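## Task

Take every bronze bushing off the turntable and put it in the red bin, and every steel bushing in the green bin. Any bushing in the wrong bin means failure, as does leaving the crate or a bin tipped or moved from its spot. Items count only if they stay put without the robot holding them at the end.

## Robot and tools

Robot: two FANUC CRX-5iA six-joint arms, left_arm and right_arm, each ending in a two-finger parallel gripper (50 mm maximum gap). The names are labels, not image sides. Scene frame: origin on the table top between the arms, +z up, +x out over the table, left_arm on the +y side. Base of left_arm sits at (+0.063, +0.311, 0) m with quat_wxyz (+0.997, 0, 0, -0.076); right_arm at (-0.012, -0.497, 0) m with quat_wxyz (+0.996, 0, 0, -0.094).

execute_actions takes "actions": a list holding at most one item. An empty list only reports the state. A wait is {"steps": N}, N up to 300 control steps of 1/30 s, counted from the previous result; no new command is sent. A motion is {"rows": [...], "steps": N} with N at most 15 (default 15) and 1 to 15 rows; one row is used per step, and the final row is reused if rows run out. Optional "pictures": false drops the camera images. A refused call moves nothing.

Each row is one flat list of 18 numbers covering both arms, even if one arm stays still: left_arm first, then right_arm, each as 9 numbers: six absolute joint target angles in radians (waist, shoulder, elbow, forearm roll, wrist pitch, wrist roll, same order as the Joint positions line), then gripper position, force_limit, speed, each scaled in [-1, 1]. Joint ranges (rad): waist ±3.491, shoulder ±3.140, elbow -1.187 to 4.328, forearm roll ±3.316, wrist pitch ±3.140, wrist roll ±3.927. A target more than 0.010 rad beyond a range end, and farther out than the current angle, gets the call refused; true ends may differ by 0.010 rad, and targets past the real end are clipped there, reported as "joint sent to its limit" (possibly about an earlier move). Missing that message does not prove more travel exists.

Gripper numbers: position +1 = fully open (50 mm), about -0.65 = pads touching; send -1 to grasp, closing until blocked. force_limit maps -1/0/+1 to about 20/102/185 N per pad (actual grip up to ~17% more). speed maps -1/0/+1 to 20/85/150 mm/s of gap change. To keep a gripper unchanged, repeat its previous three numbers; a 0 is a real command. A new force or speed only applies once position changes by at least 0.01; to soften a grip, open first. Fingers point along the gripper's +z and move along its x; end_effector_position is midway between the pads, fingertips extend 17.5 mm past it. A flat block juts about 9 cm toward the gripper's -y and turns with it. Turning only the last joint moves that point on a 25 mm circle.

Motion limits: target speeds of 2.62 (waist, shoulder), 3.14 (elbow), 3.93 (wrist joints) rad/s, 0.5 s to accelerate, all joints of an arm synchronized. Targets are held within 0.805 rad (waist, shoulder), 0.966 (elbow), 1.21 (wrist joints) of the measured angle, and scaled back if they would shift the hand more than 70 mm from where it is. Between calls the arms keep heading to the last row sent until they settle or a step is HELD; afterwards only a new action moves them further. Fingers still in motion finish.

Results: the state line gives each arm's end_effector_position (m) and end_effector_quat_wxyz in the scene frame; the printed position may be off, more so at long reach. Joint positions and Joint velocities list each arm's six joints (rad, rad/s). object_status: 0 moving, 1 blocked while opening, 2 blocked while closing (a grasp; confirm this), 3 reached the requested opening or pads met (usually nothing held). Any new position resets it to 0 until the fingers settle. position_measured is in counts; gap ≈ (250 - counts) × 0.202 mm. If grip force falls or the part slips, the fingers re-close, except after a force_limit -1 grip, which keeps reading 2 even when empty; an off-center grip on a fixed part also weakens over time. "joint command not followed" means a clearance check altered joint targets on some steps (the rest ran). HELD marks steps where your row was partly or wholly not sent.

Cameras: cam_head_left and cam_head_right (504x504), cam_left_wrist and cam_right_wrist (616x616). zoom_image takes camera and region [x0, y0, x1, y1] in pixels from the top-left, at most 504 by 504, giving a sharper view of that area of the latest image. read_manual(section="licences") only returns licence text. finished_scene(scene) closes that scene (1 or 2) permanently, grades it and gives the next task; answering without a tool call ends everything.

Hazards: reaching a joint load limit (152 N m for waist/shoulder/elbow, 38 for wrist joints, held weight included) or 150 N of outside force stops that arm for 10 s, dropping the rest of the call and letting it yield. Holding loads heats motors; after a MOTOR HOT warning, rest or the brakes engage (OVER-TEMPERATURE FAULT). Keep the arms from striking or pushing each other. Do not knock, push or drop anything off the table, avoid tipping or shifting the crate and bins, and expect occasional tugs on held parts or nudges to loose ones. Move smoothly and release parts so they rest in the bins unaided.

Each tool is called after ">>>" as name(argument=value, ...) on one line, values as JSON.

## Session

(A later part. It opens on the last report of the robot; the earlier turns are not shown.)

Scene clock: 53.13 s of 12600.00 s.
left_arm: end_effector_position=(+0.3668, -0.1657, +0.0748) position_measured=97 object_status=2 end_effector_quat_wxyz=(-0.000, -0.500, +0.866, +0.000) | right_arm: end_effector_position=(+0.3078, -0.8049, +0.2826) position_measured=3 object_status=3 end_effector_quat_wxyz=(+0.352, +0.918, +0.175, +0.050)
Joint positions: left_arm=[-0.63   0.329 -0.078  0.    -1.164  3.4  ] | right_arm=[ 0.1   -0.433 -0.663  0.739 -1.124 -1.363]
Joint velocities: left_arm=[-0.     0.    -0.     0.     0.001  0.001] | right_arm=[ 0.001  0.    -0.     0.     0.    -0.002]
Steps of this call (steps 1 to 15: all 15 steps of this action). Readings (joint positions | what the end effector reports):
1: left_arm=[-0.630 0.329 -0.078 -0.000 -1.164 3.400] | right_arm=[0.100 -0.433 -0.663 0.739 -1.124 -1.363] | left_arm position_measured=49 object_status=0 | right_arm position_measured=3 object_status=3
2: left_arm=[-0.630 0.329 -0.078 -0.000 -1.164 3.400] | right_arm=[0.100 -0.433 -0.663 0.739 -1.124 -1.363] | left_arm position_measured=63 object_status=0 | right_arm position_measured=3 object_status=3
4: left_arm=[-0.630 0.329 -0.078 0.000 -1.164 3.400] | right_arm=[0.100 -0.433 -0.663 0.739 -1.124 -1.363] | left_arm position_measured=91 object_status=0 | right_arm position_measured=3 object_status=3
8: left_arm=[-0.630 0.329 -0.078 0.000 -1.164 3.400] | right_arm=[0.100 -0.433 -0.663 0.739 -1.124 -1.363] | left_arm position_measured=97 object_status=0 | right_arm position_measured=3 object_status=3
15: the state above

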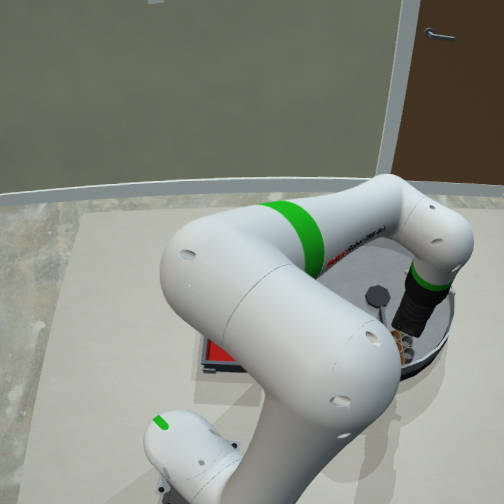

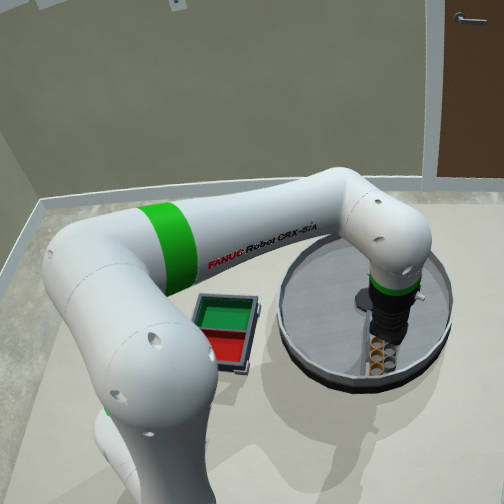

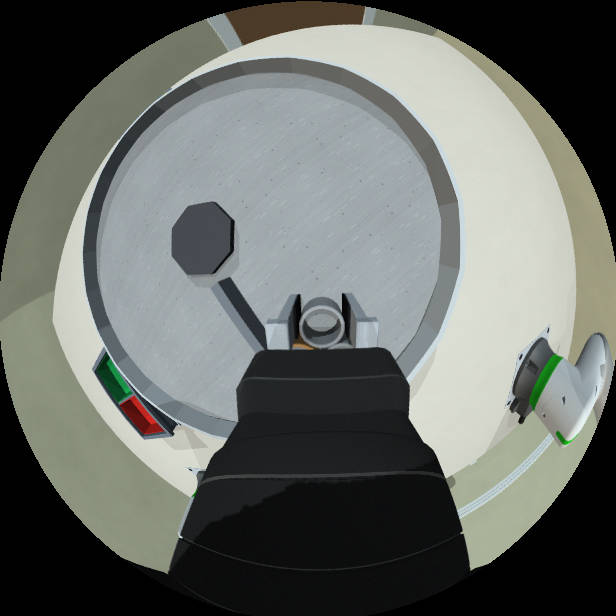

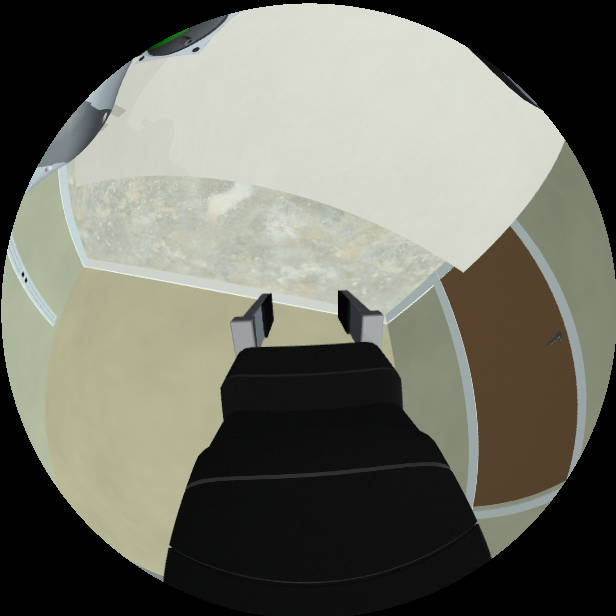

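>>> execute_actions(actions=[{"rows":[[-0.63,0.268,0.031,0,-1.334,3.4,-1,-0.5,0,0.1,-0.433,-0.663,0.739,-1.124,-1.363,1,0,0]],"steps":10}], pictures=false)

>>> execute_actions(actions=[{"rows":[[0.236,-0.18,-0.439,0,-1.312,3.06,-1,-0.5,0,0.1,-0.433,-0.663,0.739,-1.124,-1.363,1,0,0]]}], pictures=false)

>>> execute_actions(actions=[{"steps":30}])

Scene clock: 59.17 s of 12600.00 s.
left_arm: end_effector_position=(+0.3662, -0.1652, +0.1513) position_measured=97 object_status=2 end_effector_quat_wxyz=(-0.000, -0.500, +0.866, -0.000) | right_arm: end_effector_position=(+0.3078, -0.8049, +0.2826) position_measured=3 object_status=3 end_effector_quat_wxyz=(+0.352, +0.918, +0.175, +0.050)
Joint positions: left_arm=[-0.63   0.268  0.031  0.    -1.333  3.4  ] | right_arm=[ 0.1   -0.433 -0.663  0.739 -1.124 -1.363]
Joint velocities: left_arm=[-0.     0.     0.003 -0.    -0.023 -0.   ] | right_arm=[ 0.001 -0.     0.     0.001  0.    -0.   ]
Steps of this call (steps 1 to 15: the robot went on to your last target; steps 16 to 171: nothing new was sent; steps 172 to 181: all 10 steps of this action). Readings (joint positions | what the end effector reports):
172: left_arm=[-0.630 0.329 -0.078 -0.000 -1.164 3.400] | right_arm=[0.100 -0.433 -0.663 0.739 -1.124 -1.363] | left_arm position_measured=97 object_status=2 | right_arm position_measured=3 object_status=3
173: left_arm=[-0.630 0.327 -0.074 -0.000 -1.171 3.400] | right_arm=[0.100 -0.433 -0.663 0.739 -1.124 -1.363] | left_arm position_measured=97 object_status=2 | right_arm position_measured=3 object_status=3
175: left_arm=[-0.630 0.313 -0.050 -0.000 -1.208 3.400] | right_arm=[0.100 -0.433 -0.663 0.739 -1.124 -1.363] | left_arm position_measured=97 object_status=2 | right_arm position_measured=3 object_status=3
179: left_arm=[-0.630 0.272 0.023 0.000 -1.321 3.400] | right_arm=[0.100 -0.433 -0.663 0.739 -1.124 -1.363] | left_arm position_measured=97 object_status=2 | right_arm position_measured=3 object_status=3
181: the state above

Scene clock: 59.67 s of 12600.00 s.
left_arm: end_effector_position=(+0.4417, -0.0055, +0.1603) position_measured=97 object_status=2 end_effector_quat_wxyz=(-0.000, -0.587, +0.809, +0.000) | right_arm: end_effector_position=(+0.3078, -0.8049, +0.2826) position_measured=3 object_status=3 end_effector_quat_wxyz=(+0.352, +0.918, +0.175, +0.050)
Joint positions: left_arm=[-0.283  0.086 -0.161  0.    -1.325  3.262] | right_arm=[ 0.1   -0.433 -0.663  0.739 -1.124 -1.363]
Joint velocities: left_arm=[ 0.914 -0.471 -0.491  0.     0.023 -0.354] | right_arm=[ 0.    -0.     0.     0.001 -0.    -0.001]
Steps of this call (steps 1 to 15: all 15 steps of this action). Readings (joint positions | what the end effector reports):
1: left_arm=[-0.630 0.268 0.031 0.000 -1.334 3.400] | right_arm=[0.100 -0.433 -0.663 0.739 -1.124 -1.363] | left_arm position_measured=97 object_status=2 | right_arm position_measured=3 object_status=3
2: left_arm=[-0.626 0.266 0.028 0.000 -1.334 3.398] | right_arm=[0.100 -0.433 -0.663 0.739 -1.124 -1.363] | left_arm position_measured=97 object_status=2 | right_arm position_measured=3 object_status=3
4: left_arm=[-0.601 0.252 0.012 0.000 -1.333 3.387] | right_arm=[0.100 -0.433 -0.663 0.739 -1.124 -1.363] | left_arm position_measured=97 object_status=2 | right_arm position_measured=3 object_status=3
8: left_arm=[-0.493 0.194 -0.048 0.000 -1.330 3.344] | right_arm=[0.100 -0.433 -0.663 0.739 -1.124 -1.363] | left_arm position_measured=97 object_status=2 | right_arm position_measured=3 object_status=3
15: the state above

Scene clock: 60.67 s of 12600.00 s.
left_arm: end_effector_position=(+0.4398, +0.2098, +0.1502) position_measured=97 object_status=2 end_effector_quat_wxyz=(+0.000, +0.708, -0.707, -0.000) | right_arm: end_effector_position=(+0.3078, -0.8049, +0.2826) position_measured=3 object_status=3 end_effector_quat_wxyz=(+0.352, +0.918, +0.175, +0.050)
Joint positions: left_arm=[ 0.236 -0.18  -0.439 -0.    -1.312  3.06 ] | right_arm=[ 0.1   -0.433 -0.663  0.739 -1.124 -1.363]
Joint velocities: left_arm=[-0.    -0.001  0.001  0.001 -0.     0.001] | right_arm=[ 0.003  0.    -0.     0.    -0.     0.002]
Steps of this call (steps 1 to 30: the robot went on to your last target). Readings (joint positions | what the end effector reports):
1: left_arm=[-0.252 0.070 -0.177 0.000 -1.324 3.250] | right_arm=[0.100 -0.433 -0.663 0.739 -1.124 -1.363] | left_arm position_measured=97 object_status=2 | right_arm position_measured=3 object_status=3
2: left_arm=[-0.220 0.054 -0.194 0.000 -1.323 3.238] | right_arm=[0.100 -0.433 -0.663 0.739 -1.124 -1.363] | left_arm position_measured=97 object_status=2 | right_arm position_measured=3 object_status=3
4: left_arm=[-0.157 0.022 -0.228 0.000 -1.322 3.213] | right_arm=[0.100 -0.433 -0.663 0.739 -1.124 -1.363] | left_arm position_measured=97 object_status=2 | right_arm position_measured=3 object_status=3
8: left_arm=[-0.025 -0.046 -0.299 0.000 -1.318 3.162] | right_arm=[0.100 -0.433 -0.663 0.739 -1.124 -1.363] | left_arm position_measured=97 object_status=2 | right_arm position_measured=3 object_status=3
30: the state above

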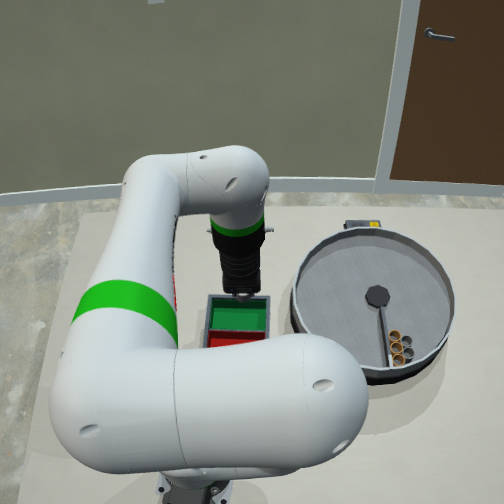

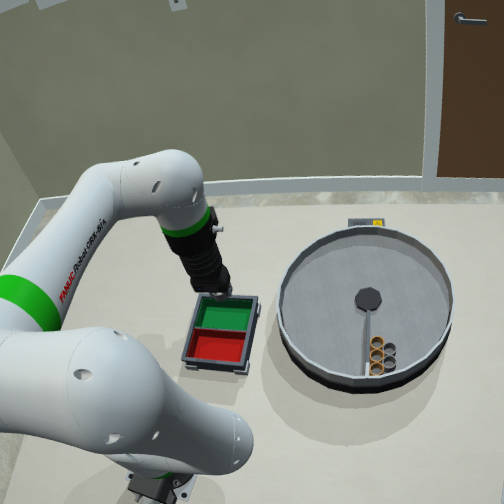

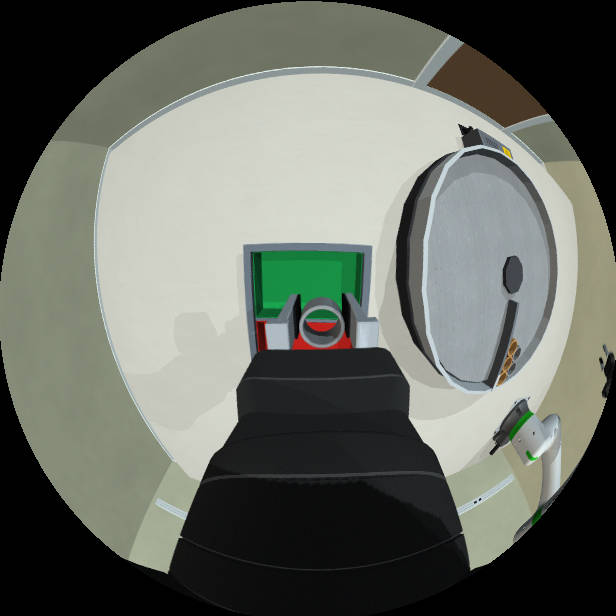

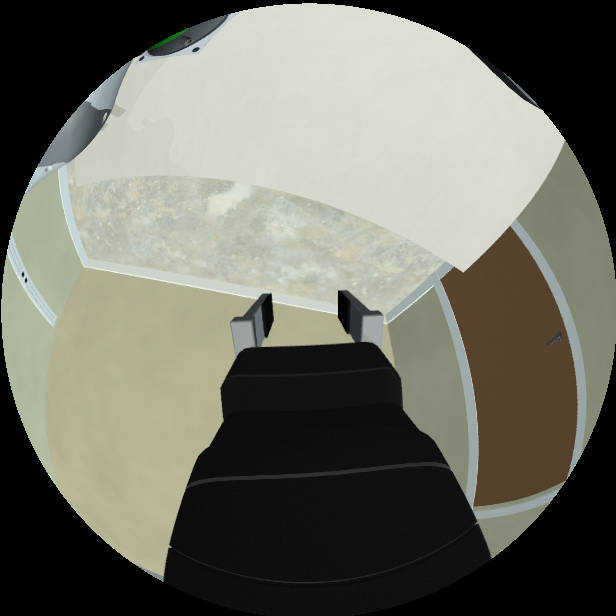

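>>> execute_actions(actions=[{"rows":[[0.411,-0.109,-0.378,0,-1.302,1.35,-1,-0.5,0,0.1,-0.433,-0.663,0.739,-1.124,-1.363,1,0,0]]}], pictures=false)

>>> execute_actions(actions=[{"steps":20}], pictures=false)

>>> execute_actions(actions=[{"rows":[[0.411,-0.011,-0.526,0,-1.056,1.35,-1,-0.5,0,0.1,-0.433,-0.663,0.739,-1.124,-1.363,1,0,0]]}], pictures=false)

>>> execute_actions(actions=[{"rows":[[0.411,-0.011,-0.526,0,-1.056,1.35,0.6,-0.5,0,0.1,-0.433,-0.663,0.739,-1.124,-1.363,1,0,0]],"steps":8}])

>>> execute_actions(actions=[{"rows":[[0.411,-0.109,-0.378,0,-1.302,1.35,0.6,-0.5,0,0.1,-0.433,-0.663,0.739,-1.124,-1.363,1,0,0]],"steps":12}], pictures=false)

>>> execute_actions(actions=[{"rows":[[-0.664,0.268,0.031,0,-1.334,2.9,0.6,-0.5,0,0.1,-0.433,-0.663,0.739,-1.124,-1.363,1,0,0]]}], pictures=false)

>>> execute_actions(actions=[{"steps":30}], pictures=false)

>>> execute_actions(actions=[{"rows":[[-0.664,0.323,-0.087,0,-1.161,2.9,0.6,-0.5,0,0.1,-0.433,-0.663,0.739,-1.124,-1.363,1,0,0]]}])

Scene clock: 79.37 s of 12600.00 s.
left_arm: end_effector_position=(+0.4586, +0.2346, +0.1505) position_measured=97 object_status=2 end_effector_quat_wxyz=(-0.000, -0.393, +0.920, +0.000) | right_arm: end_effector_position=(+0.3078, -0.8049, +0.2826) position_measured=3 object_status=3 end_effector_quat_wxyz=(+0.352, +0.918, +0.175, +0.050)
Joint positions: left_arm=[ 0.345 -0.136 -0.401  0.    -1.306  2.186] | right_arm=[ 0.1   -0.433 -0.663  0.739 -1.124 -1.363]
Joint velocities: left_arm=[ 0.29   0.118  0.101  0.     0.016 -3.497] | right_arm=[-0.001  0.    -0.     0.     0.    -0.001]
Steps of this call (steps 1 to 15: the robot went on to your last target; steps 16 to 546: nothing new was sent; steps 547 to 561: all 15 steps of this action). Readings (joint positions | what the end effector reports):
547: left_arm=[0.236 -0.180 -0.439 0.000 -1.312 3.059] | right_arm=[0.100 -0.433 -0.663 0.739 -1.124 -1.363] | left_arm position_measured=97 object_status=2 | right_arm position_measured=3 object_status=3
548: left_arm=[0.237 -0.180 -0.439 0.000 -1.312 3.053] | right_arm=[0.100 -0.433 -0.663 0.739 -1.124 -1.363] | left_arm position_measured=97 object_status=2 | right_arm position_measured=3 object_status=3
550: left_arm=[0.242 -0.178 -0.437 0.000 -1.312 3.015] | right_arm=[0.100 -0.433 -0.663 0.739 -1.124 -1.363] | left_arm position_measured=97 object_status=2 | right_arm position_measured=3 object_status=3
554: left_arm=[0.268 -0.167 -0.428 0.000 -1.310 2.836] | right_arm=[0.100 -0.433 -0.663 0.739 -1.124 -1.363] | left_arm position_measured=97 object_status=2 | right_arm position_measured=3 object_status=3
561: the state above

Scene clock: 80.03 s of 12600.00 s.
left_arm: end_effector_position=(+0.4547, +0.2546, +0.1503) position_measured=97 object_status=2 end_effector_quat_wxyz=(-0.000, -0.019, +1.000, -0.000) | right_arm: end_effector_position=(+0.3078, -0.8049, +0.2826) position_measured=3 object_status=3 end_effector_quat_wxyz=(+0.352, +0.918, +0.175, +0.050)
Joint positions: left_arm=[ 0.411 -0.109 -0.378  0.    -1.302  1.35 ] | right_arm=[ 0.1   -0.433 -0.663  0.739 -1.124 -1.363]
Joint velocities: left_arm=[ 0.     0.    -0.001 -0.     0.    -0.001] | right_arm=[ 0.     0.    -0.     0.001  0.    -0.001]
Steps of this call (steps 1 to 20: the robot went on to your last target). Readings (joint positions | what the end effector reports):
1: left_arm=[0.354 -0.132 -0.398 0.000 -1.305 2.071] | right_arm=[0.100 -0.433 -0.663 0.739 -1.124 -1.363] | left_arm position_measured=97 object_status=2 | right_arm position_measured=3 object_status=3
2: left_arm=[0.363 -0.128 -0.395 0.000 -1.305 1.963] | right_arm=[0.100 -0.433 -0.663 0.739 -1.124 -1.363] | left_arm position_measured=97 object_status=2 | right_arm position_measured=3 object_status=3
4: left_arm=[0.378 -0.122 -0.389 0.000 -1.304 1.774] | right_arm=[0.100 -0.433 -0.663 0.739 -1.124 -1.363] | left_arm position_measured=97 object_status=2 | right_arm position_measured=3 object_status=3
8: left_arm=[0.400 -0.113 -0.382 0.000 -1.303 1.500] | right_arm=[0.100 -0.433 -0.663 0.739 -1.124 -1.363] | left_arm position_measured=97 object_status=2 | right_arm position_measured=3 object_status=3
20: the state above

Scene clock: 80.53 s of 12600.00 s.
left_arm: end_effector_position=(+0.4546, +0.2546, +0.0553) position_measured=97 object_status=2 end_effector_quat_wxyz=(+0.000, -0.019, +1.000, +0.000) | right_arm: end_effector_position=(+0.3078, -0.8049, +0.2826) position_measured=3 object_status=3 end_effector_quat_wxyz=(+0.352, +0.918, +0.175, +0.050)
Joint positions: left_arm=[ 0.411 -0.011 -0.526 -0.    -1.056  1.35 ] | right_arm=[ 0.1   -0.433 -0.663  0.739 -1.124 -1.363]
Joint velocities: left_arm=[ 0.001  0.002 -0.003  0.    -0.     0.   ] | right_arm=[ 0.001 -0.001  0.     0.    -0.    -0.001]
Steps of this call (steps 1 to 15: all 15 steps of this action). Readings (joint positions | what the end effector reports):
1: left_arm=[0.411 -0.109 -0.378 0.000 -1.301 1.350] | right_arm=[0.100 -0.433 -0.663 0.739 -1.124 -1.363] | left_arm position_measured=97 object_status=2 | right_arm position_measured=3 object_status=3
2: left_arm=[0.411 -0.107 -0.381 0.000 -1.295 1.350] | right_arm=[0.100 -0.433 -0.663 0.739 -1.124 -1.363] | left_arm position_measured=97 object_status=2 | right_arm position_measured=3 object_status=3
4: left_arm=[0.411 -0.091 -0.404 0.000 -1.258 1.350] | right_arm=[0.100 -0.433 -0.663 0.739 -1.124 -1.363] | left_arm position_measured=97 object_status=2 | right_arm position_measured=3 object_status=3
8: left_arm=[0.411 -0.033 -0.493 -0.000 -1.112 1.350] | right_arm=[0.100 -0.433 -0.663 0.739 -1.124 -1.363] | left_arm position_measured=97 object_status=2 | right_arm position_measured=3 object_status=3
15: the state above

Scene clock: 80.80 s of 12600.00 s.
left_arm: end_effector_position=(+0.4545, +0.2546, +0.0552) position_measured=63 object_status=0 end_effector_quat_wxyz=(-0.000, -0.019, +1.000, -0.000) | right_arm: end_effector_position=(+0.3078, -0.8049, +0.2826) position_measured=3 object_status=3 end_effector_quat_wxyz=(+0.352, +0.918, +0.175, +0.050)
Joint positions: left_arm=[ 0.411 -0.011 -0.526 -0.    -1.056  1.35 ] | right_arm=[ 0.1   -0.433 -0.663  0.739 -1.124 -1.363]
Joint velocities: left_arm=[-0.     0.     0.    -0.     0.     0.001] | right_arm=[ 0.     0.    -0.     0.001  0.     0.001]
Steps of this call (steps 1 to 8: all 8 steps of this action). Readings (joint positions | what the end effector reports):
1: left_arm=[0.411 -0.011 -0.526 -0.000 -1.056 1.350] | right_arm=[0.100 -0.433 -0.663 0.739 -1.124 -1.363] | left_arm position_measured=88 object_status=0 | right_arm position_measured=3 object_status=3
2: left_arm=[0.411 -0.011 -0.526 -0.000 -1.056 1.350] | right_arm=[0.100 -0.433 -0.663 0.739 -1.124 -1.363] | left_arm position_measured=74 object_status=0 | right_arm position_measured=3 object_status=3
4: left_arm=[0.411 -0.011 -0.526 -0.000 -1.056 1.350] | right_arm=[0.100 -0.433 -0.663 0.739 -1.124 -1.363] | left_arm position_measured=63 object_status=0 | right_arm position_measured=3 object_status=3
8: the state above

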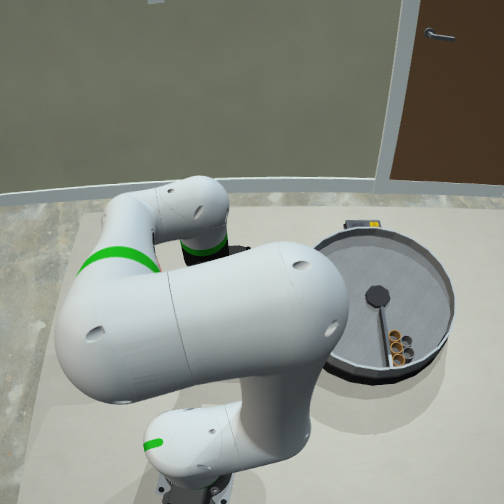

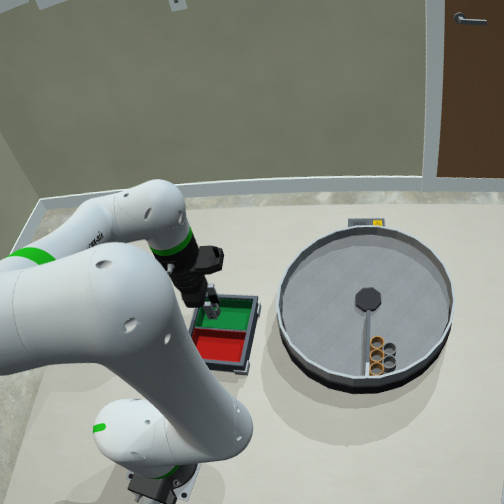

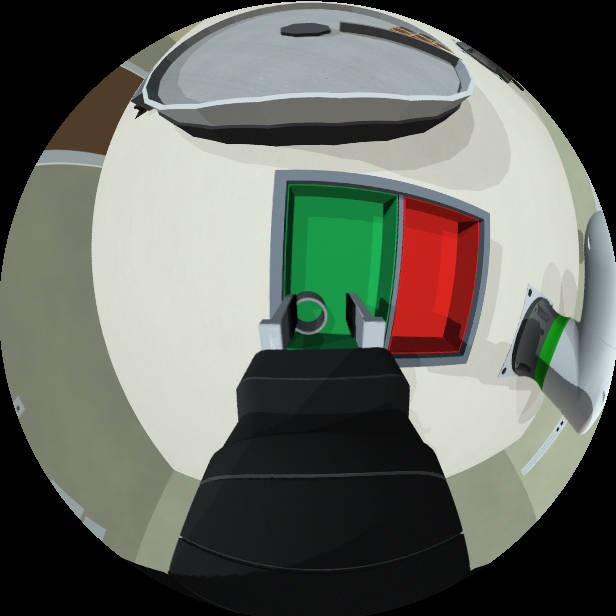

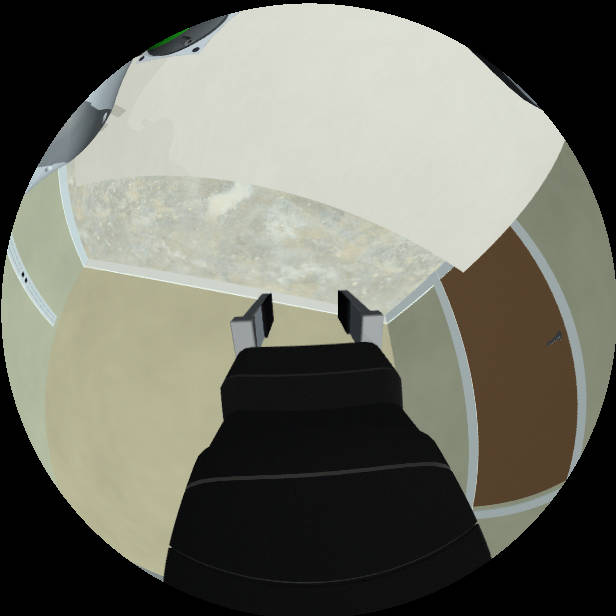

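Scene clock: 81.20 s of 12600.00 s.
left_arm: end_effector_position=(+0.4548, +0.2547, +0.1501) position_measured=63 object_status=3 end_effector_quat_wxyz=(-0.000, -0.019, +1.000, -0.000) | right_arm: end_effector_position=(+0.3078, -0.8049, +0.2826) position_measured=3 object_status=3 end_effector_quat_wxyz=(+0.352, +0.918, +0.175, +0.050)
Joint positions: left_arm=[ 0.411 -0.109 -0.378 -0.    -1.302  1.35 ] | right_arm=[ 0.1   -0.433 -0.663  0.739 -1.124 -1.363]
Joint velocities: left_arm=[-0.    -0.001  0.001 -0.001 -0.018  0.001] | right_arm=[-0.002  0.     0.    -0.    -0.001 -0.001]
Steps of this call (steps 1 to 12: all 12 steps of this action). Readings (joint positions | what the end effector reports):
1: left_arm=[0.411 -0.011 -0.526 -0.000 -1.056 1.350] | right_arm=[0.100 -0.433 -0.663 0.739 -1.124 -1.363] | left_arm position_measured=63 object_status=0 | right_arm position_measured=3 object_status=3
2: left_arm=[0.411 -0.013 -0.523 -0.000 -1.062 1.350] | right_arm=[0.100 -0.433 -0.663 0.739 -1.124 -1.363] | left_arm position_measured=63 object_status=0 | right_arm position_measured=3 object_status=3
4: left_arm=[0.411 -0.028 -0.500 -0.000 -1.100 1.350] | right_arm=[0.100 -0.433 -0.663 0.739 -1.124 -1.363] | left_arm position_measured=63 object_status=3 | right_arm position_measured=3 object_status=3
8: left_arm=[0.411 -0.087 -0.411 -0.000 -1.246 1.350] | right_arm=[0.100 -0.433 -0.663 0.739 -1.124 -1.363] | left_arm position_measured=63 object_status=3 | right_arm position_measured=3 object_status=3
12: the state above

Scene clock: 81.70 s of 12600.00 s.
left_arm: end_effector_position=(+0.4823, +0.1051, +0.1571) position_measured=63 object_status=3 end_effector_quat_wxyz=(-0.001, -0.110, +0.994, +0.000) | right_arm: end_effector_position=(+0.3078, -0.8049, +0.2826) position_measured=3 object_status=3 end_effector_quat_wxyz=(+0.352, +0.918, +0.175, +0.050)
Joint positions: left_arm=[ 0.031  0.042 -0.215 -0.    -1.315  1.913] | right_arm=[ 0.1   -0.433 -0.663  0.739 -1.124 -1.363]
Joint velocities: left_arm=[-0.968  0.313  0.343 -0.    -0.028  1.365] | right_arm=[ 0.001  0.     0.    -0.     0.    -0.   ]
Steps of this call (steps 1 to 15: all 15 steps of this action). Readings (joint positions | what the end effector reports):
1: left_arm=[0.411 -0.109 -0.378 -0.000 -1.302 1.350] | right_arm=[0.100 -0.433 -0.663 0.739 -1.124 -1.363] | left_arm position_measured=63 object_status=3 | right_arm position_measured=3 object_status=3
2: left_arm=[0.407 -0.107 -0.376 -0.000 -1.302 1.356] | right_arm=[0.100 -0.433 -0.663 0.739 -1.124 -1.363] | left_arm position_measured=63 object_status=3 | right_arm position_measured=3 object_status=3
4: left_arm=[0.382 -0.094 -0.363 -0.000 -1.303 1.394] | right_arm=[0.100 -0.433 -0.663 0.739 -1.124 -1.363] | left_arm position_measured=63 object_status=3 | right_arm position_measured=3 object_status=3
8: left_arm=[0.266 -0.041 -0.307 -0.000 -1.307 1.568] | right_arm=[0.100 -0.433 -0.663 0.739 -1.124 -1.363] | left_arm position_measured=63 object_status=3 | right_arm position_measured=3 object_status=3
15: the state above

Scene clock: 82.70 s of 12600.00 s.
left_arm: end_effector_position=(+0.3410, -0.1836, +0.1514) position_measured=63 object_status=3 end_effector_quat_wxyz=(-0.000, -0.254, +0.967, +0.000) | right_arm: end_effector_position=(+0.3078, -0.8049, +0.2826) position_measured=3 object_status=3 end_effector_quat_wxyz=(+0.352, +0.918, +0.175, +0.050)
Joint positions: left_arm=[-0.664  0.268  0.031  0.    -1.334  2.9  ] | right_arm=[ 0.1   -0.433 -0.663  0.739 -1.124 -1.363]
Joint velocities: left_arm=[-0.001  0.     0.    -0.    -0.001 -0.   ] | right_arm=[ 0.001 -0.    -0.    -0.     0.001  0.002]
Steps of this call (steps 1 to 30: the robot went on to your last target). Readings (joint positions | what the end effector reports):
1: left_arm=[-0.001 0.053 -0.204 -0.000 -1.316 1.960] | right_arm=[0.100 -0.433 -0.663 0.739 -1.124 -1.363] | left_arm position_measured=63 object_status=3 | right_arm position_measured=3 object_status=3
2: left_arm=[-0.034 0.064 -0.192 -0.000 -1.316 2.006] | right_arm=[0.100 -0.433 -0.663 0.739 -1.124 -1.363] | left_arm position_measured=63 object_status=3 | right_arm position_measured=3 object_status=3
4: left_arm=[-0.098 0.084 -0.169 -0.000 -1.318 2.097] | right_arm=[0.100 -0.433 -0.663 0.739 -1.124 -1.363] | left_arm position_measured=63 object_status=3 | right_arm position_measured=3 object_status=3
8: left_arm=[-0.225 0.126 -0.124 -0.000 -1.322 2.277] | right_arm=[0.100 -0.433 -0.663 0.739 -1.124 -1.363] | left_arm position_measured=63 object_status=3 | right_arm position_measured=3 object_status=3
30: the state above

Scene clock: 83.20 s of 12600.00 s.
left_arm: end_effector_position=(+0.3396, -0.1822, +0.0745) position_measured=63 object_status=3 end_effector_quat_wxyz=(+0.000, -0.253, +0.967, +0.000) | right_arm: end_effector_position=(+0.3078, -0.8049, +0.2826) position_measured=3 object_status=3 end_effector_quat_wxyz=(+0.352, +0.918, +0.175, +0.050)
Joint positions: left_arm=[-0.664  0.323 -0.087 -0.    -1.161  2.9  ] | right_arm=[ 0.1   -0.433 -0.663  0.739 -1.124 -1.363]
Joint velocities: left_arm=[ 0.     0.    -0.003 -0.     0.    -0.   ] | right_arm=[ 0.001  0.    -0.    -0.001 -0.001 -0.   ]
Steps of this call (steps 1 to 15: all 15 steps of this action). Readings (joint positions | what the end effector reports):
1: left_arm=[-0.664 0.268 0.031 0.000 -1.334 2.900] | right_arm=[0.100 -0.433 -0.663 0.739 -1.124 -1.363] | left_arm position_measured=63 object_status=3 | right_arm position_measured=3 object_status=3
2: left_arm=[-0.664 0.270 0.027 0.000 -1.328 2.900] | right_arm=[0.100 -0.433 -0.663 0.739 -1.124 -1.363] | left_arm position_measured=63 object_status=3 | right_arm position_measured=3 object_status=3
4: left_arm=[-0.664 0.282 0.001 0.000 -1.290 2.900] | right_arm=[0.100 -0.433 -0.663 0.739 -1.124 -1.363] | left_arm position_measured=63 object_status=3 | right_arm position_measured=3 object_status=3
8: left_arm=[-0.664 0.319 -0.078 -0.000 -1.176 2.900] | right_arm=[0.100 -0.433 -0.663 0.739 -1.124 -1.363] | left_arm position_measured=63 object_status=3 | right_arm position_measured=3 object_status=3
15: the state above

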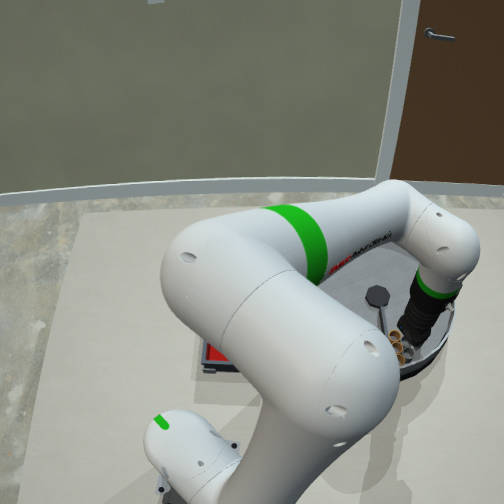

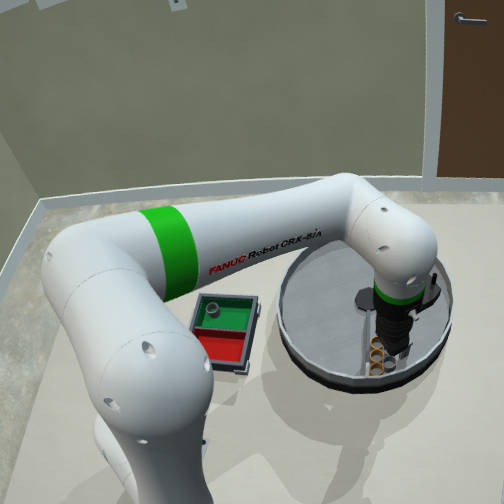

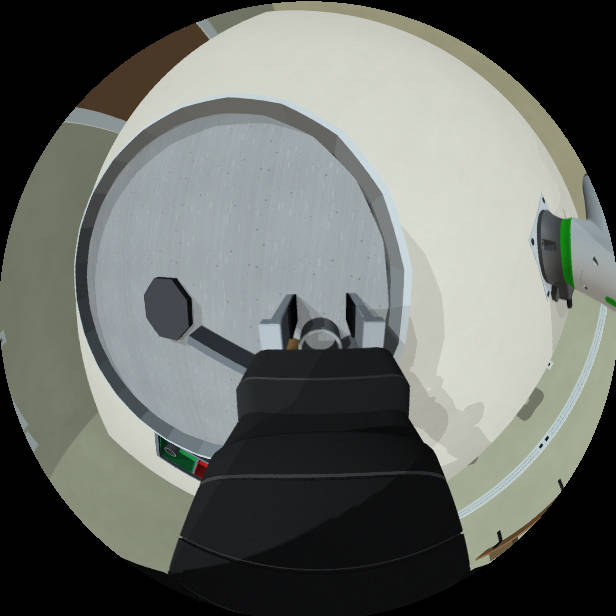

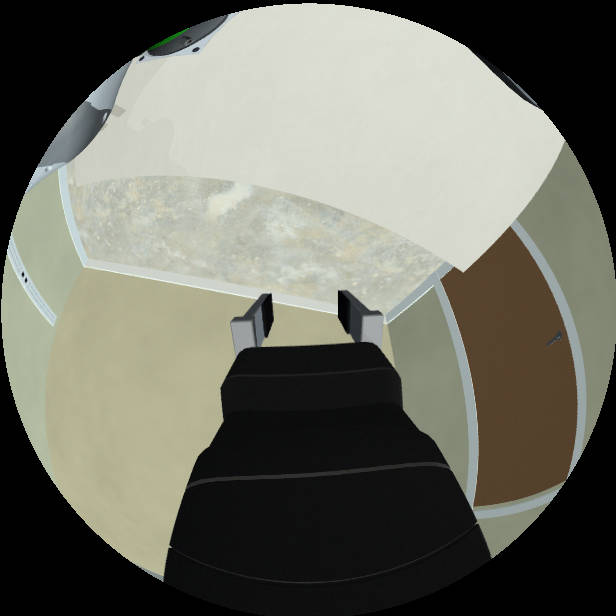

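>>> execute_actions(actions=[{"rows":[[-0.662,0.315,-0.098,0,-1.158,2.9,0.48,-0.5,0,0.1,-0.433,-0.663,0.739,-1.124,-1.363,1,0,0],[-0.662,0.315,-0.098,0,-1.158,2.9,0.48,-0.5,0,0.1,-0.433,-0.663,0.739,-1.124,-1.363,1,0,0],[-0.662,0.315,-0.098,0,-1.158,2.9,0.48,-0.5,0,0.1,-0.433,-0.663,0.739,-1.124,-1.363,1,0,0],[-0.657,0.296,-0.122,0,-1.153,2.9,0.48,-0.5,0,0.1,-0.433,-0.663,0.739,-1.124,-1.363,1,0,0]],"steps":12}], pictures=false)

>>> execute_actions(actions=[{"rows":[[-0.657,0.296,-0.122,0,-1.153,2.9,-1,-0.5,0,0.1,-0.433,-0.663,0.739,-1.124,-1.363,1,0,0]],"steps":12}], pictures=false)

>>> execute_actions(actions=[{"rows":[[-0.664,0.268,0.031,0,-1.334,2.9,-1,-0.5,0,0.1,-0.433,-0.663,0.739,-1.124,-1.363,1,0,0]],"steps":11}], pictures=false)

>>> execute_actions(actions=[{"rows":[[0.31,-0.109,-0.378,0,-1.302,1.35,-1,-0.5,0,0.1,-0.433,-0.663,0.739,-1.124,-1.363,1,0,0]]}], pictures=false)

>>> execute_actions(actions=[{"steps":28}], pictures=false)

>>> execute_actions(actions=[{"rows":[[0.31,0.004,-0.543,0,-1.024,1.35,-1,-0.5,0,0.1,-0.433,-0.663,0.739,-1.124,-1.363,1,0,0]]}], pictures=false)

>>> execute_actions(actions=[{"rows":[[0.31,0.004,-0.543,0,-1.024,1.35,0.55,-0.5,0,0.1,-0.433,-0.663,0.739,-1.124,-1.363,1,0,0]],"steps":8}], pictures=false)

>>> execute_actions(actions=[{"rows":[[0.31,-0.109,-0.378,0,-1.302,1.35,0.55,-0.5,0,0.1,-0.433,-0.663,0.739,-1.124,-1.363,1,0,0]]}])

>>> zoom_image(camera="cam_head_right", region=[320,280,460,400])

Scene clock: 98.90 s of 12600.00 s.
left_arm: end_effector_position=(+0.3347, -0.1716, +0.0746) position_measured=80 object_status=3 end_effector_quat_wxyz=(-0.000, -0.257, +0.966, +0.000) | right_arm: end_effector_position=(+0.3078, -0.8049, +0.2826) position_measured=3 object_status=3 end_effector_quat_wxyz=(+0.352, +0.918, +0.175, +0.050)
Joint positions: left_arm=[-0.657  0.296 -0.122  0.    -1.153  2.9  ] | right_arm=[ 0.1   -0.433 -0.663  0.739 -1.124 -1.363]
Joint velocities: left_arm=[-0.001  0.001 -0.001  0.     0.001  0.   ] | right_arm=[-0.001  0.    -0.    -0.     0.001 -0.001]
Steps of this call (steps 1 to 15: the robot went on to your last target; steps 16 to 459: nothing new was sent; steps 460 to 471: all 12 steps of this action). Readings (joint positions | what the end effector reports):
460: left_arm=[-0.664 0.323 -0.087 0.000 -1.161 2.900] | right_arm=[0.100 -0.433 -0.663 0.739 -1.124 -1.363] | left_arm position_measured=71 object_status=0 | right_arm position_measured=3 object_status=3
461: left_arm=[-0.663 0.320 -0.092 0.000 -1.160 2.900] | right_arm=[0.100 -0.433 -0.663 0.739 -1.124 -1.363] | left_arm position_measured=79 object_status=0 | right_arm position_measured=3 object_status=3
463: left_arm=[-0.662 0.315 -0.098 0.000 -1.158 2.900] | right_arm=[0.100 -0.433 -0.663 0.739 -1.124 -1.363] | left_arm position_measured=80 object_status=0 | right_arm position_measured=3 object_status=3
467: left_arm=[-0.657 0.296 -0.122 0.000 -1.153 2.900] | right_arm=[0.100 -0.433 -0.663 0.739 -1.124 -1.363] | left_arm position_measured=80 object_status=0 | right_arm position_measured=3 object_status=3
471: the state above

Scene clock: 99.30 s of 12600.00 s.
left_arm: end_effector_position=(+0.3347, -0.1716, +0.0746) position_measured=101 object_status=2 end_effector_quat_wxyz=(-0.000, -0.257, +0.966, +0.000) | right_arm: end_effector_position=(+0.3078, -0.8049, +0.2826) position_measured=3 object_status=3 end_effector_quat_wxyz=(+0.352, +0.918, +0.175, +0.050)
Joint positions: left_arm=[-0.657  0.296 -0.122  0.    -1.153  2.9  ] | right_arm=[ 0.1   -0.433 -0.663  0.739 -1.124 -1.363]
Joint velocities: left_arm=[ 0.001 -0.001  0.002 -0.    -0.     0.   ] | right_arm=[-0.001 -0.     0.     0.001 -0.001 -0.001]
Steps of this call (steps 1 to 12: all 12 steps of this action). Readings (joint positions | what the end effector reports):
1: left_arm=[-0.657 0.296 -0.122 0.000 -1.153 2.900] | right_arm=[0.100 -0.433 -0.663 0.739 -1.124 -1.363] | left_arm position_measured=89 object_status=0 | right_arm position_measured=3 object_status=3
2: left_arm=[-0.657 0.296 -0.122 0.000 -1.153 2.900] | right_arm=[0.100 -0.433 -0.663 0.739 -1.124 -1.363] | left_arm position_measured=101 object_status=0 | right_arm position_measured=3 object_status=3
4: left_arm=[-0.657 0.296 -0.122 0.000 -1.153 2.900] | right_arm=[0.100 -0.433 -0.663 0.739 -1.124 -1.363] | left_arm position_measured=101 object_status=0 | right_arm position_measured=3 object_status=3
8: left_arm=[-0.657 0.296 -0.122 0.000 -1.153 2.900] | right_arm=[0.100 -0.433 -0.663 0.739 -1.124 -1.363] | left_arm position_measured=101 object_status=2 | right_arm position_measured=3 object_status=3
12: the state above

Scene clock: 99.67 s of 12600.00 s.
left_arm: end_effector_position=(+0.3409, -0.1837, +0.1513) position_measured=101 object_status=2 end_effector_quat_wxyz=(-0.000, -0.253, +0.967, +0.000) | right_arm: end_effector_position=(+0.3078, -0.8049, +0.2826) position_measured=3 object_status=3 end_effector_quat_wxyz=(+0.352, +0.918, +0.175, +0.050)
Joint positions: left_arm=[-0.664  0.268  0.031  0.    -1.334  2.9  ] | right_arm=[ 0.1   -0.433 -0.663  0.739 -1.124 -1.363]
Joint velocities: left_arm=[-0.001  0.004  0.     0.    -0.012  0.   ] | right_arm=[-0.001  0.    -0.     0.001  0.001  0.002]
Steps of this call (steps 1 to 11: all 11 steps of this action). Readings (joint positions | what the end effector reports):
1: left_arm=[-0.657 0.296 -0.122 0.000 -1.153 2.900] | right_arm=[0.100 -0.433 -0.663 0.739 -1.124 -1.363] | left_arm position_measured=101 object_status=2 | right_arm position_measured=3 object_status=3
2: left_arm=[-0.657 0.295 -0.117 -0.000 -1.159 2.900] | right_arm=[0.100 -0.433 -0.663 0.739 -1.124 -1.363] | left_arm position_measured=101 object_status=2 | right_arm position_measured=3 object_status=3
4: left_arm=[-0.658 0.290 -0.087 -0.000 -1.195 2.900] | right_arm=[0.100 -0.433 -0.663 0.739 -1.124 -1.363] | left_arm position_measured=101 object_status=2 | right_arm position_measured=3 object_status=3
8: left_arm=[-0.663 0.271 0.014 0.000 -1.313 2.900] | right_arm=[0.100 -0.433 -0.663 0.739 -1.124 -1.363] | left_arm position_measured=101 object_status=2 | right_arm position_measured=3 object_status=3
11: the state above

Scene clock: 100.17 s of 12600.00 s.
left_arm: end_effector_position=(+0.4302, -0.0381, +0.1572) position_measured=101 object_status=2 end_effector_quat_wxyz=(-0.000, -0.161, +0.987, +0.000) | right_arm: end_effector_position=(+0.3078, -0.8049, +0.2826) position_measured=3 object_status=3 end_effector_quat_wxyz=(+0.352, +0.918, +0.175, +0.050)
Joint positions: left_arm=[-0.311  0.124 -0.127 -0.    -1.321  2.359] | right_arm=[ 0.1   -0.433 -0.663  0.739 -1.124 -1.363]
Joint velocities: left_arm=[ 0.913 -0.343 -0.369 -0.     0.027 -1.472] | right_arm=[ 0.    -0.     0.    -0.001 -0.    -0.001]
Steps of this call (steps 1 to 15: all 15 steps of this action). Readings (joint positions | what the end effector reports):
1: left_arm=[-0.664 0.268 0.031 0.000 -1.334 2.900] | right_arm=[0.100 -0.433 -0.663 0.739 -1.124 -1.363] | left_arm position_measured=101 object_status=2 | right_arm position_measured=3 object_status=3
2: left_arm=[-0.660 0.266 0.028 0.000 -1.334 2.894] | right_arm=[0.100 -0.433 -0.663 0.739 -1.124 -1.363] | left_arm position_measured=101 object_status=2 | right_arm position_measured=3 object_status=3
4: left_arm=[-0.635 0.254 0.015 0.000 -1.332 2.856] | right_arm=[0.100 -0.433 -0.663 0.739 -1.124 -1.363] | left_arm position_measured=101 object_status=2 | right_arm position_measured=3 object_status=3
8: left_arm=[-0.525 0.205 -0.039 -0.000 -1.328 2.692] | right_arm=[0.100 -0.433 -0.663 0.739 -1.124 -1.363] | left_arm position_measured=101 object_status=2 | right_arm position_measured=3 object_status=3
15: the state above

Scene clock: 101.10 s of 12600.00 s.
left_arm: end_effector_position=(+0.4470, +0.2154, +0.1503) position_measured=101 object_status=2 end_effector_quat_wxyz=(-0.000, +0.032, +0.999, -0.000) | right_arm: end_effector_position=(+0.3078, -0.8049, +0.2826) position_measured=3 object_status=3 end_effector_quat_wxyz=(+0.352, +0.918, +0.175, +0.050)
Joint positions: left_arm=[ 0.31  -0.109 -0.378 -0.    -1.302  1.35 ] | right_arm=[ 0.1   -0.433 -0.663  0.739 -1.124 -1.363]
Joint velocities: left_arm=[-0.    -0.001 -0.001 -0.001 -0.001 -0.001] | right_arm=[ 0.    -0.    -0.     0.     0.     0.001]
Steps of this call (steps 1 to 28: the robot went on to your last target). Readings (joint positions | what the end effector reports):
1: left_arm=[-0.281 0.112 -0.139 -0.000 -1.320 2.308] | right_arm=[0.100 -0.433 -0.663 0.739 -1.124 -1.363] | left_arm position_measured=101 object_status=2 | right_arm position_measured=3 object_status=3
2: left_arm=[-0.249 0.100 -0.152 -0.000 -1.319 2.258] | right_arm=[0.100 -0.433 -0.663 0.739 -1.124 -1.363] | left_arm position_measured=101 object_status=2 | right_arm position_measured=3 object_status=3
4: left_arm=[-0.187 0.077 -0.177 -0.000 -1.317 2.156] | right_arm=[0.100 -0.433 -0.663 0.739 -1.124 -1.363] | left_arm position_measured=101 object_status=2 | right_arm position_measured=3 object_status=3
8: left_arm=[-0.059 0.029 -0.229 -0.000 -1.313 1.948] | right_arm=[0.100 -0.433 -0.663 0.739 -1.124 -1.363] | left_arm position_measured=101 object_status=2 | right_arm position_measured=3 object_status=3
28: the state above

Scene clock: 101.60 s of 12600.00 s.
left_arm: end_effector_position=(+0.4462, +0.2153, +0.0435) position_measured=101 object_status=2 end_effector_quat_wxyz=(+0.000, +0.032, +0.999, +0.000) | right_arm: end_effector_position=(+0.3078, -0.8049, +0.2826) position_measured=3 object_status=3 end_effector_quat_wxyz=(+0.352, +0.918, +0.175, +0.050)
Joint positions: left_arm=[ 0.31   0.004 -0.543  0.    -1.024  1.35 ] | right_arm=[ 0.1   -0.433 -0.663  0.739 -1.124 -1.363]
Joint velocities: left_arm=[-0.     0.001 -0.    -0.     0.003  0.001] | right_arm=[ 0.001  0.    -0.     0.     0.001 -0.   ]
Steps of this call (steps 1 to 15: all 15 steps of this action). Readings (joint positions | what the end effector reports):
1: left_arm=[0.310 -0.109 -0.378 -0.000 -1.301 1.350] | right_arm=[0.100 -0.433 -0.663 0.739 -1.124 -1.363] | left_arm position_measured=101 object_status=2 | right_arm position_measured=3 object_status=3
2: left_arm=[0.310 -0.107 -0.382 0.000 -1.295 1.350] | right_arm=[0.100 -0.433 -0.663 0.739 -1.124 -1.363] | left_arm position_measured=101 object_status=2 | right_arm position_measured=3 object_status=3
4: left_arm=[0.310 -0.091 -0.404 0.000 -1.258 1.350] | right_arm=[0.100 -0.433 -0.663 0.739 -1.124 -1.363] | left_arm position_measured=101 object_status=2 | right_arm position_measured=3 object_status=3
8: left_arm=[0.310 -0.029 -0.495 0.000 -1.106 1.350] | right_arm=[0.100 -0.433 -0.663 0.739 -1.124 -1.363] | left_arm position_measured=101 object_status=2 | right_arm position_measured=3 object_status=3
15: the state above

Scene clock: 101.87 s of 12600.00 s.
left_arm: end_effector_position=(+0.4460, +0.2153, +0.0434) position_measured=70 object_status=0 end_effector_quat_wxyz=(-0.000, +0.032, +0.999, -0.000) | right_arm: end_effector_position=(+0.3078, -0.8049, +0.2826) position_measured=3 object_status=3 end_effector_quat_wxyz=(+0.352, +0.918, +0.175, +0.050)
Joint positions: left_arm=[ 0.31   0.004 -0.543  0.    -1.024  1.35 ] | right_arm=[ 0.1   -0.433 -0.663  0.739 -1.124 -1.363]
Joint velocities: left_arm=[ 0.001  0.001  0.    -0.001  0.     0.001] | right_arm=[-0.002  0.    -0.    -0.     0.    -0.001]
Steps of this call (steps 1 to 8: all 8 steps of this action). Readings (joint positions | what the end effector reports):
1: left_arm=[0.310 0.004 -0.543 0.000 -1.024 1.350] | right_arm=[0.100 -0.433 -0.663 0.739 -1.124 -1.363] | left_arm position_measured=92 object_status=0 | right_arm position_measured=3 object_status=3
2: left_arm=[0.310 0.004 -0.543 0.000 -1.024 1.350] | right_arm=[0.100 -0.433 -0.663 0.739 -1.124 -1.363] | left_arm position_measured=78 object_status=0 | right_arm position_measured=3 object_status=3
4: left_arm=[0.310 0.004 -0.543 0.000 -1.024 1.350] | right_arm=[0.100 -0.433 -0.663 0.739 -1.124 -1.363] | left_arm position_measured=70 object_status=0 | right_arm position_measured=3 object_status=3
8: the state above

Scene clock: 102.37 s of 12600.00 s.
left_arm: end_effector_position=(+0.4470, +0.2154, +0.1501) position_measured=70 object_status=3 end_effector_quat_wxyz=(-0.000, +0.032, +0.999, -0.000) | right_arm: end_effector_position=(+0.3078, -0.8049, +0.2826) position_measured=3 object_status=3 end_effector_quat_wxyz=(+0.352, +0.918, +0.175, +0.050)
Joint positions: left_arm=[ 0.31  -0.109 -0.378  0.    -1.302  1.35 ] | right_arm=[ 0.1   -0.433 -0.663  0.739 -1.124 -1.363]
Joint velocities: left_arm=[-0.    -0.    -0.001  0.    -0.002 -0.001] | right_arm=[ 0.     0.    -0.     0.     0.002 -0.001]
Steps of this call (steps 1 to 15: all 15 steps of this action). Readings (joint positions | what the end effector reports):
1: left_arm=[0.310 0.004 -0.543 0.000 -1.024 1.350] | right_arm=[0.100 -0.433 -0.663 0.739 -1.124 -1.363] | left_arm position_measured=70 object_status=0 | right_arm position_measured=3 object_status=3
2: left_arm=[0.310 0.002 -0.540 -0.000 -1.030 1.350] | right_arm=[0.100 -0.433 -0.663 0.739 -1.124 -1.363] | left_arm position_measured=70 object_status=0 | right_arm position_measured=3 object_status=3
4: left_arm=[0.310 -0.014 -0.517 -0.000 -1.068 1.350] | right_arm=[0.100 -0.433 -0.663 0.739 -1.124 -1.363] | left_arm position_measured=70 object_status=3 | right_arm position_measured=3 object_status=3
8: left_arm=[0.310 -0.076 -0.427 -0.000 -1.220 1.350] | right_arm=[0.100 -0.433 -0.663 0.739 -1.124 -1.363] | left_arm position_measured=70 object_status=3 | right_arm position_measured=3 object_status=3
15: the state above

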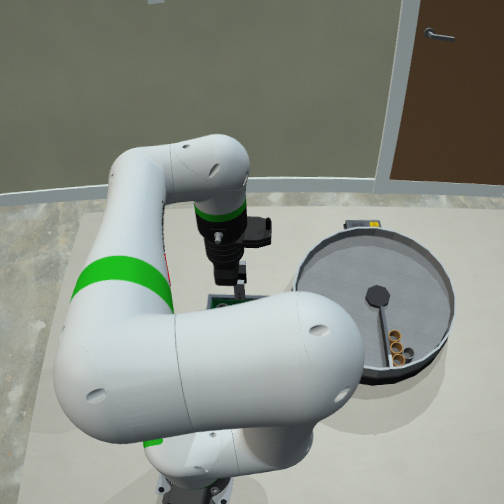

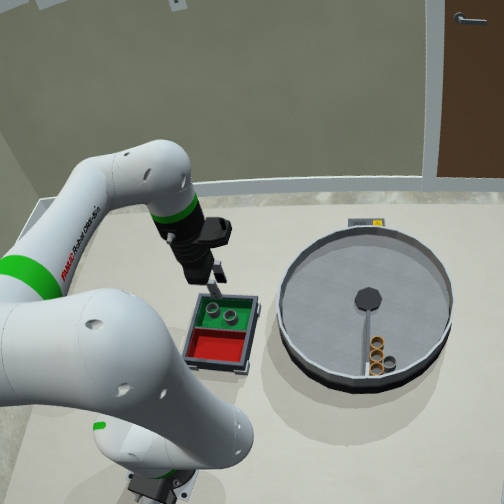

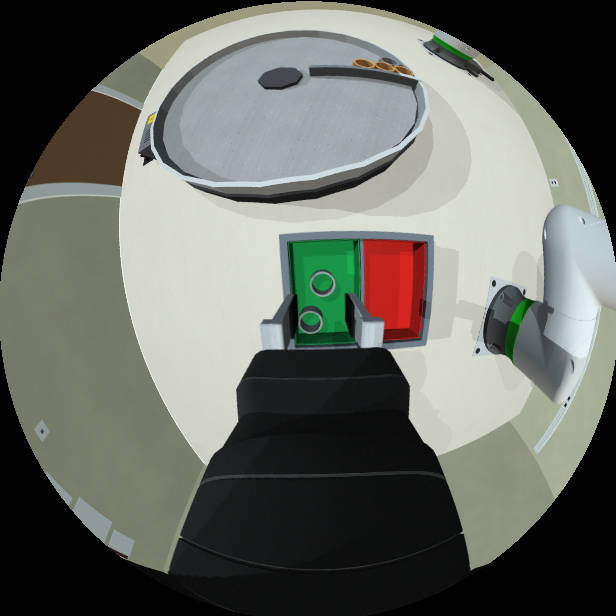

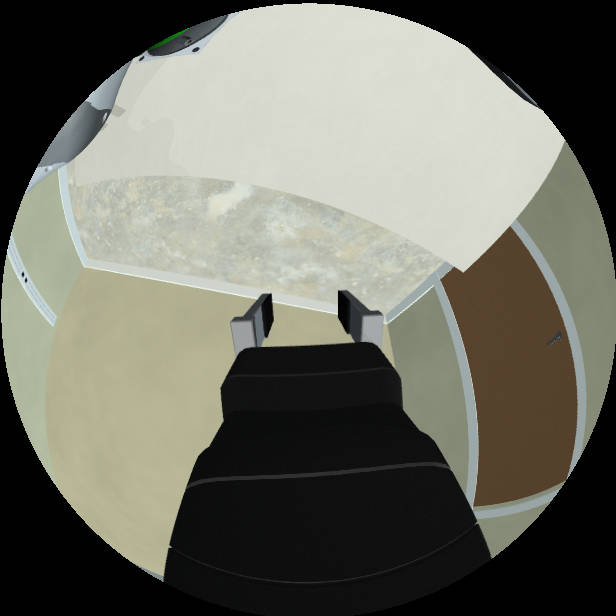

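Region (320, 280, 460, 400) of cam_head_right's 504x504 image, scaled by 3.600, with more detail than that image has; it fills the top 432 rows of this view, and the rest is white.

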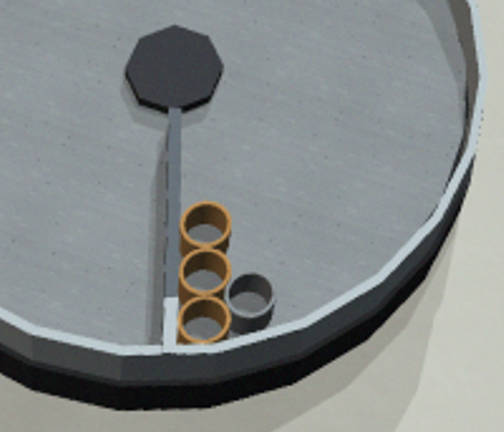

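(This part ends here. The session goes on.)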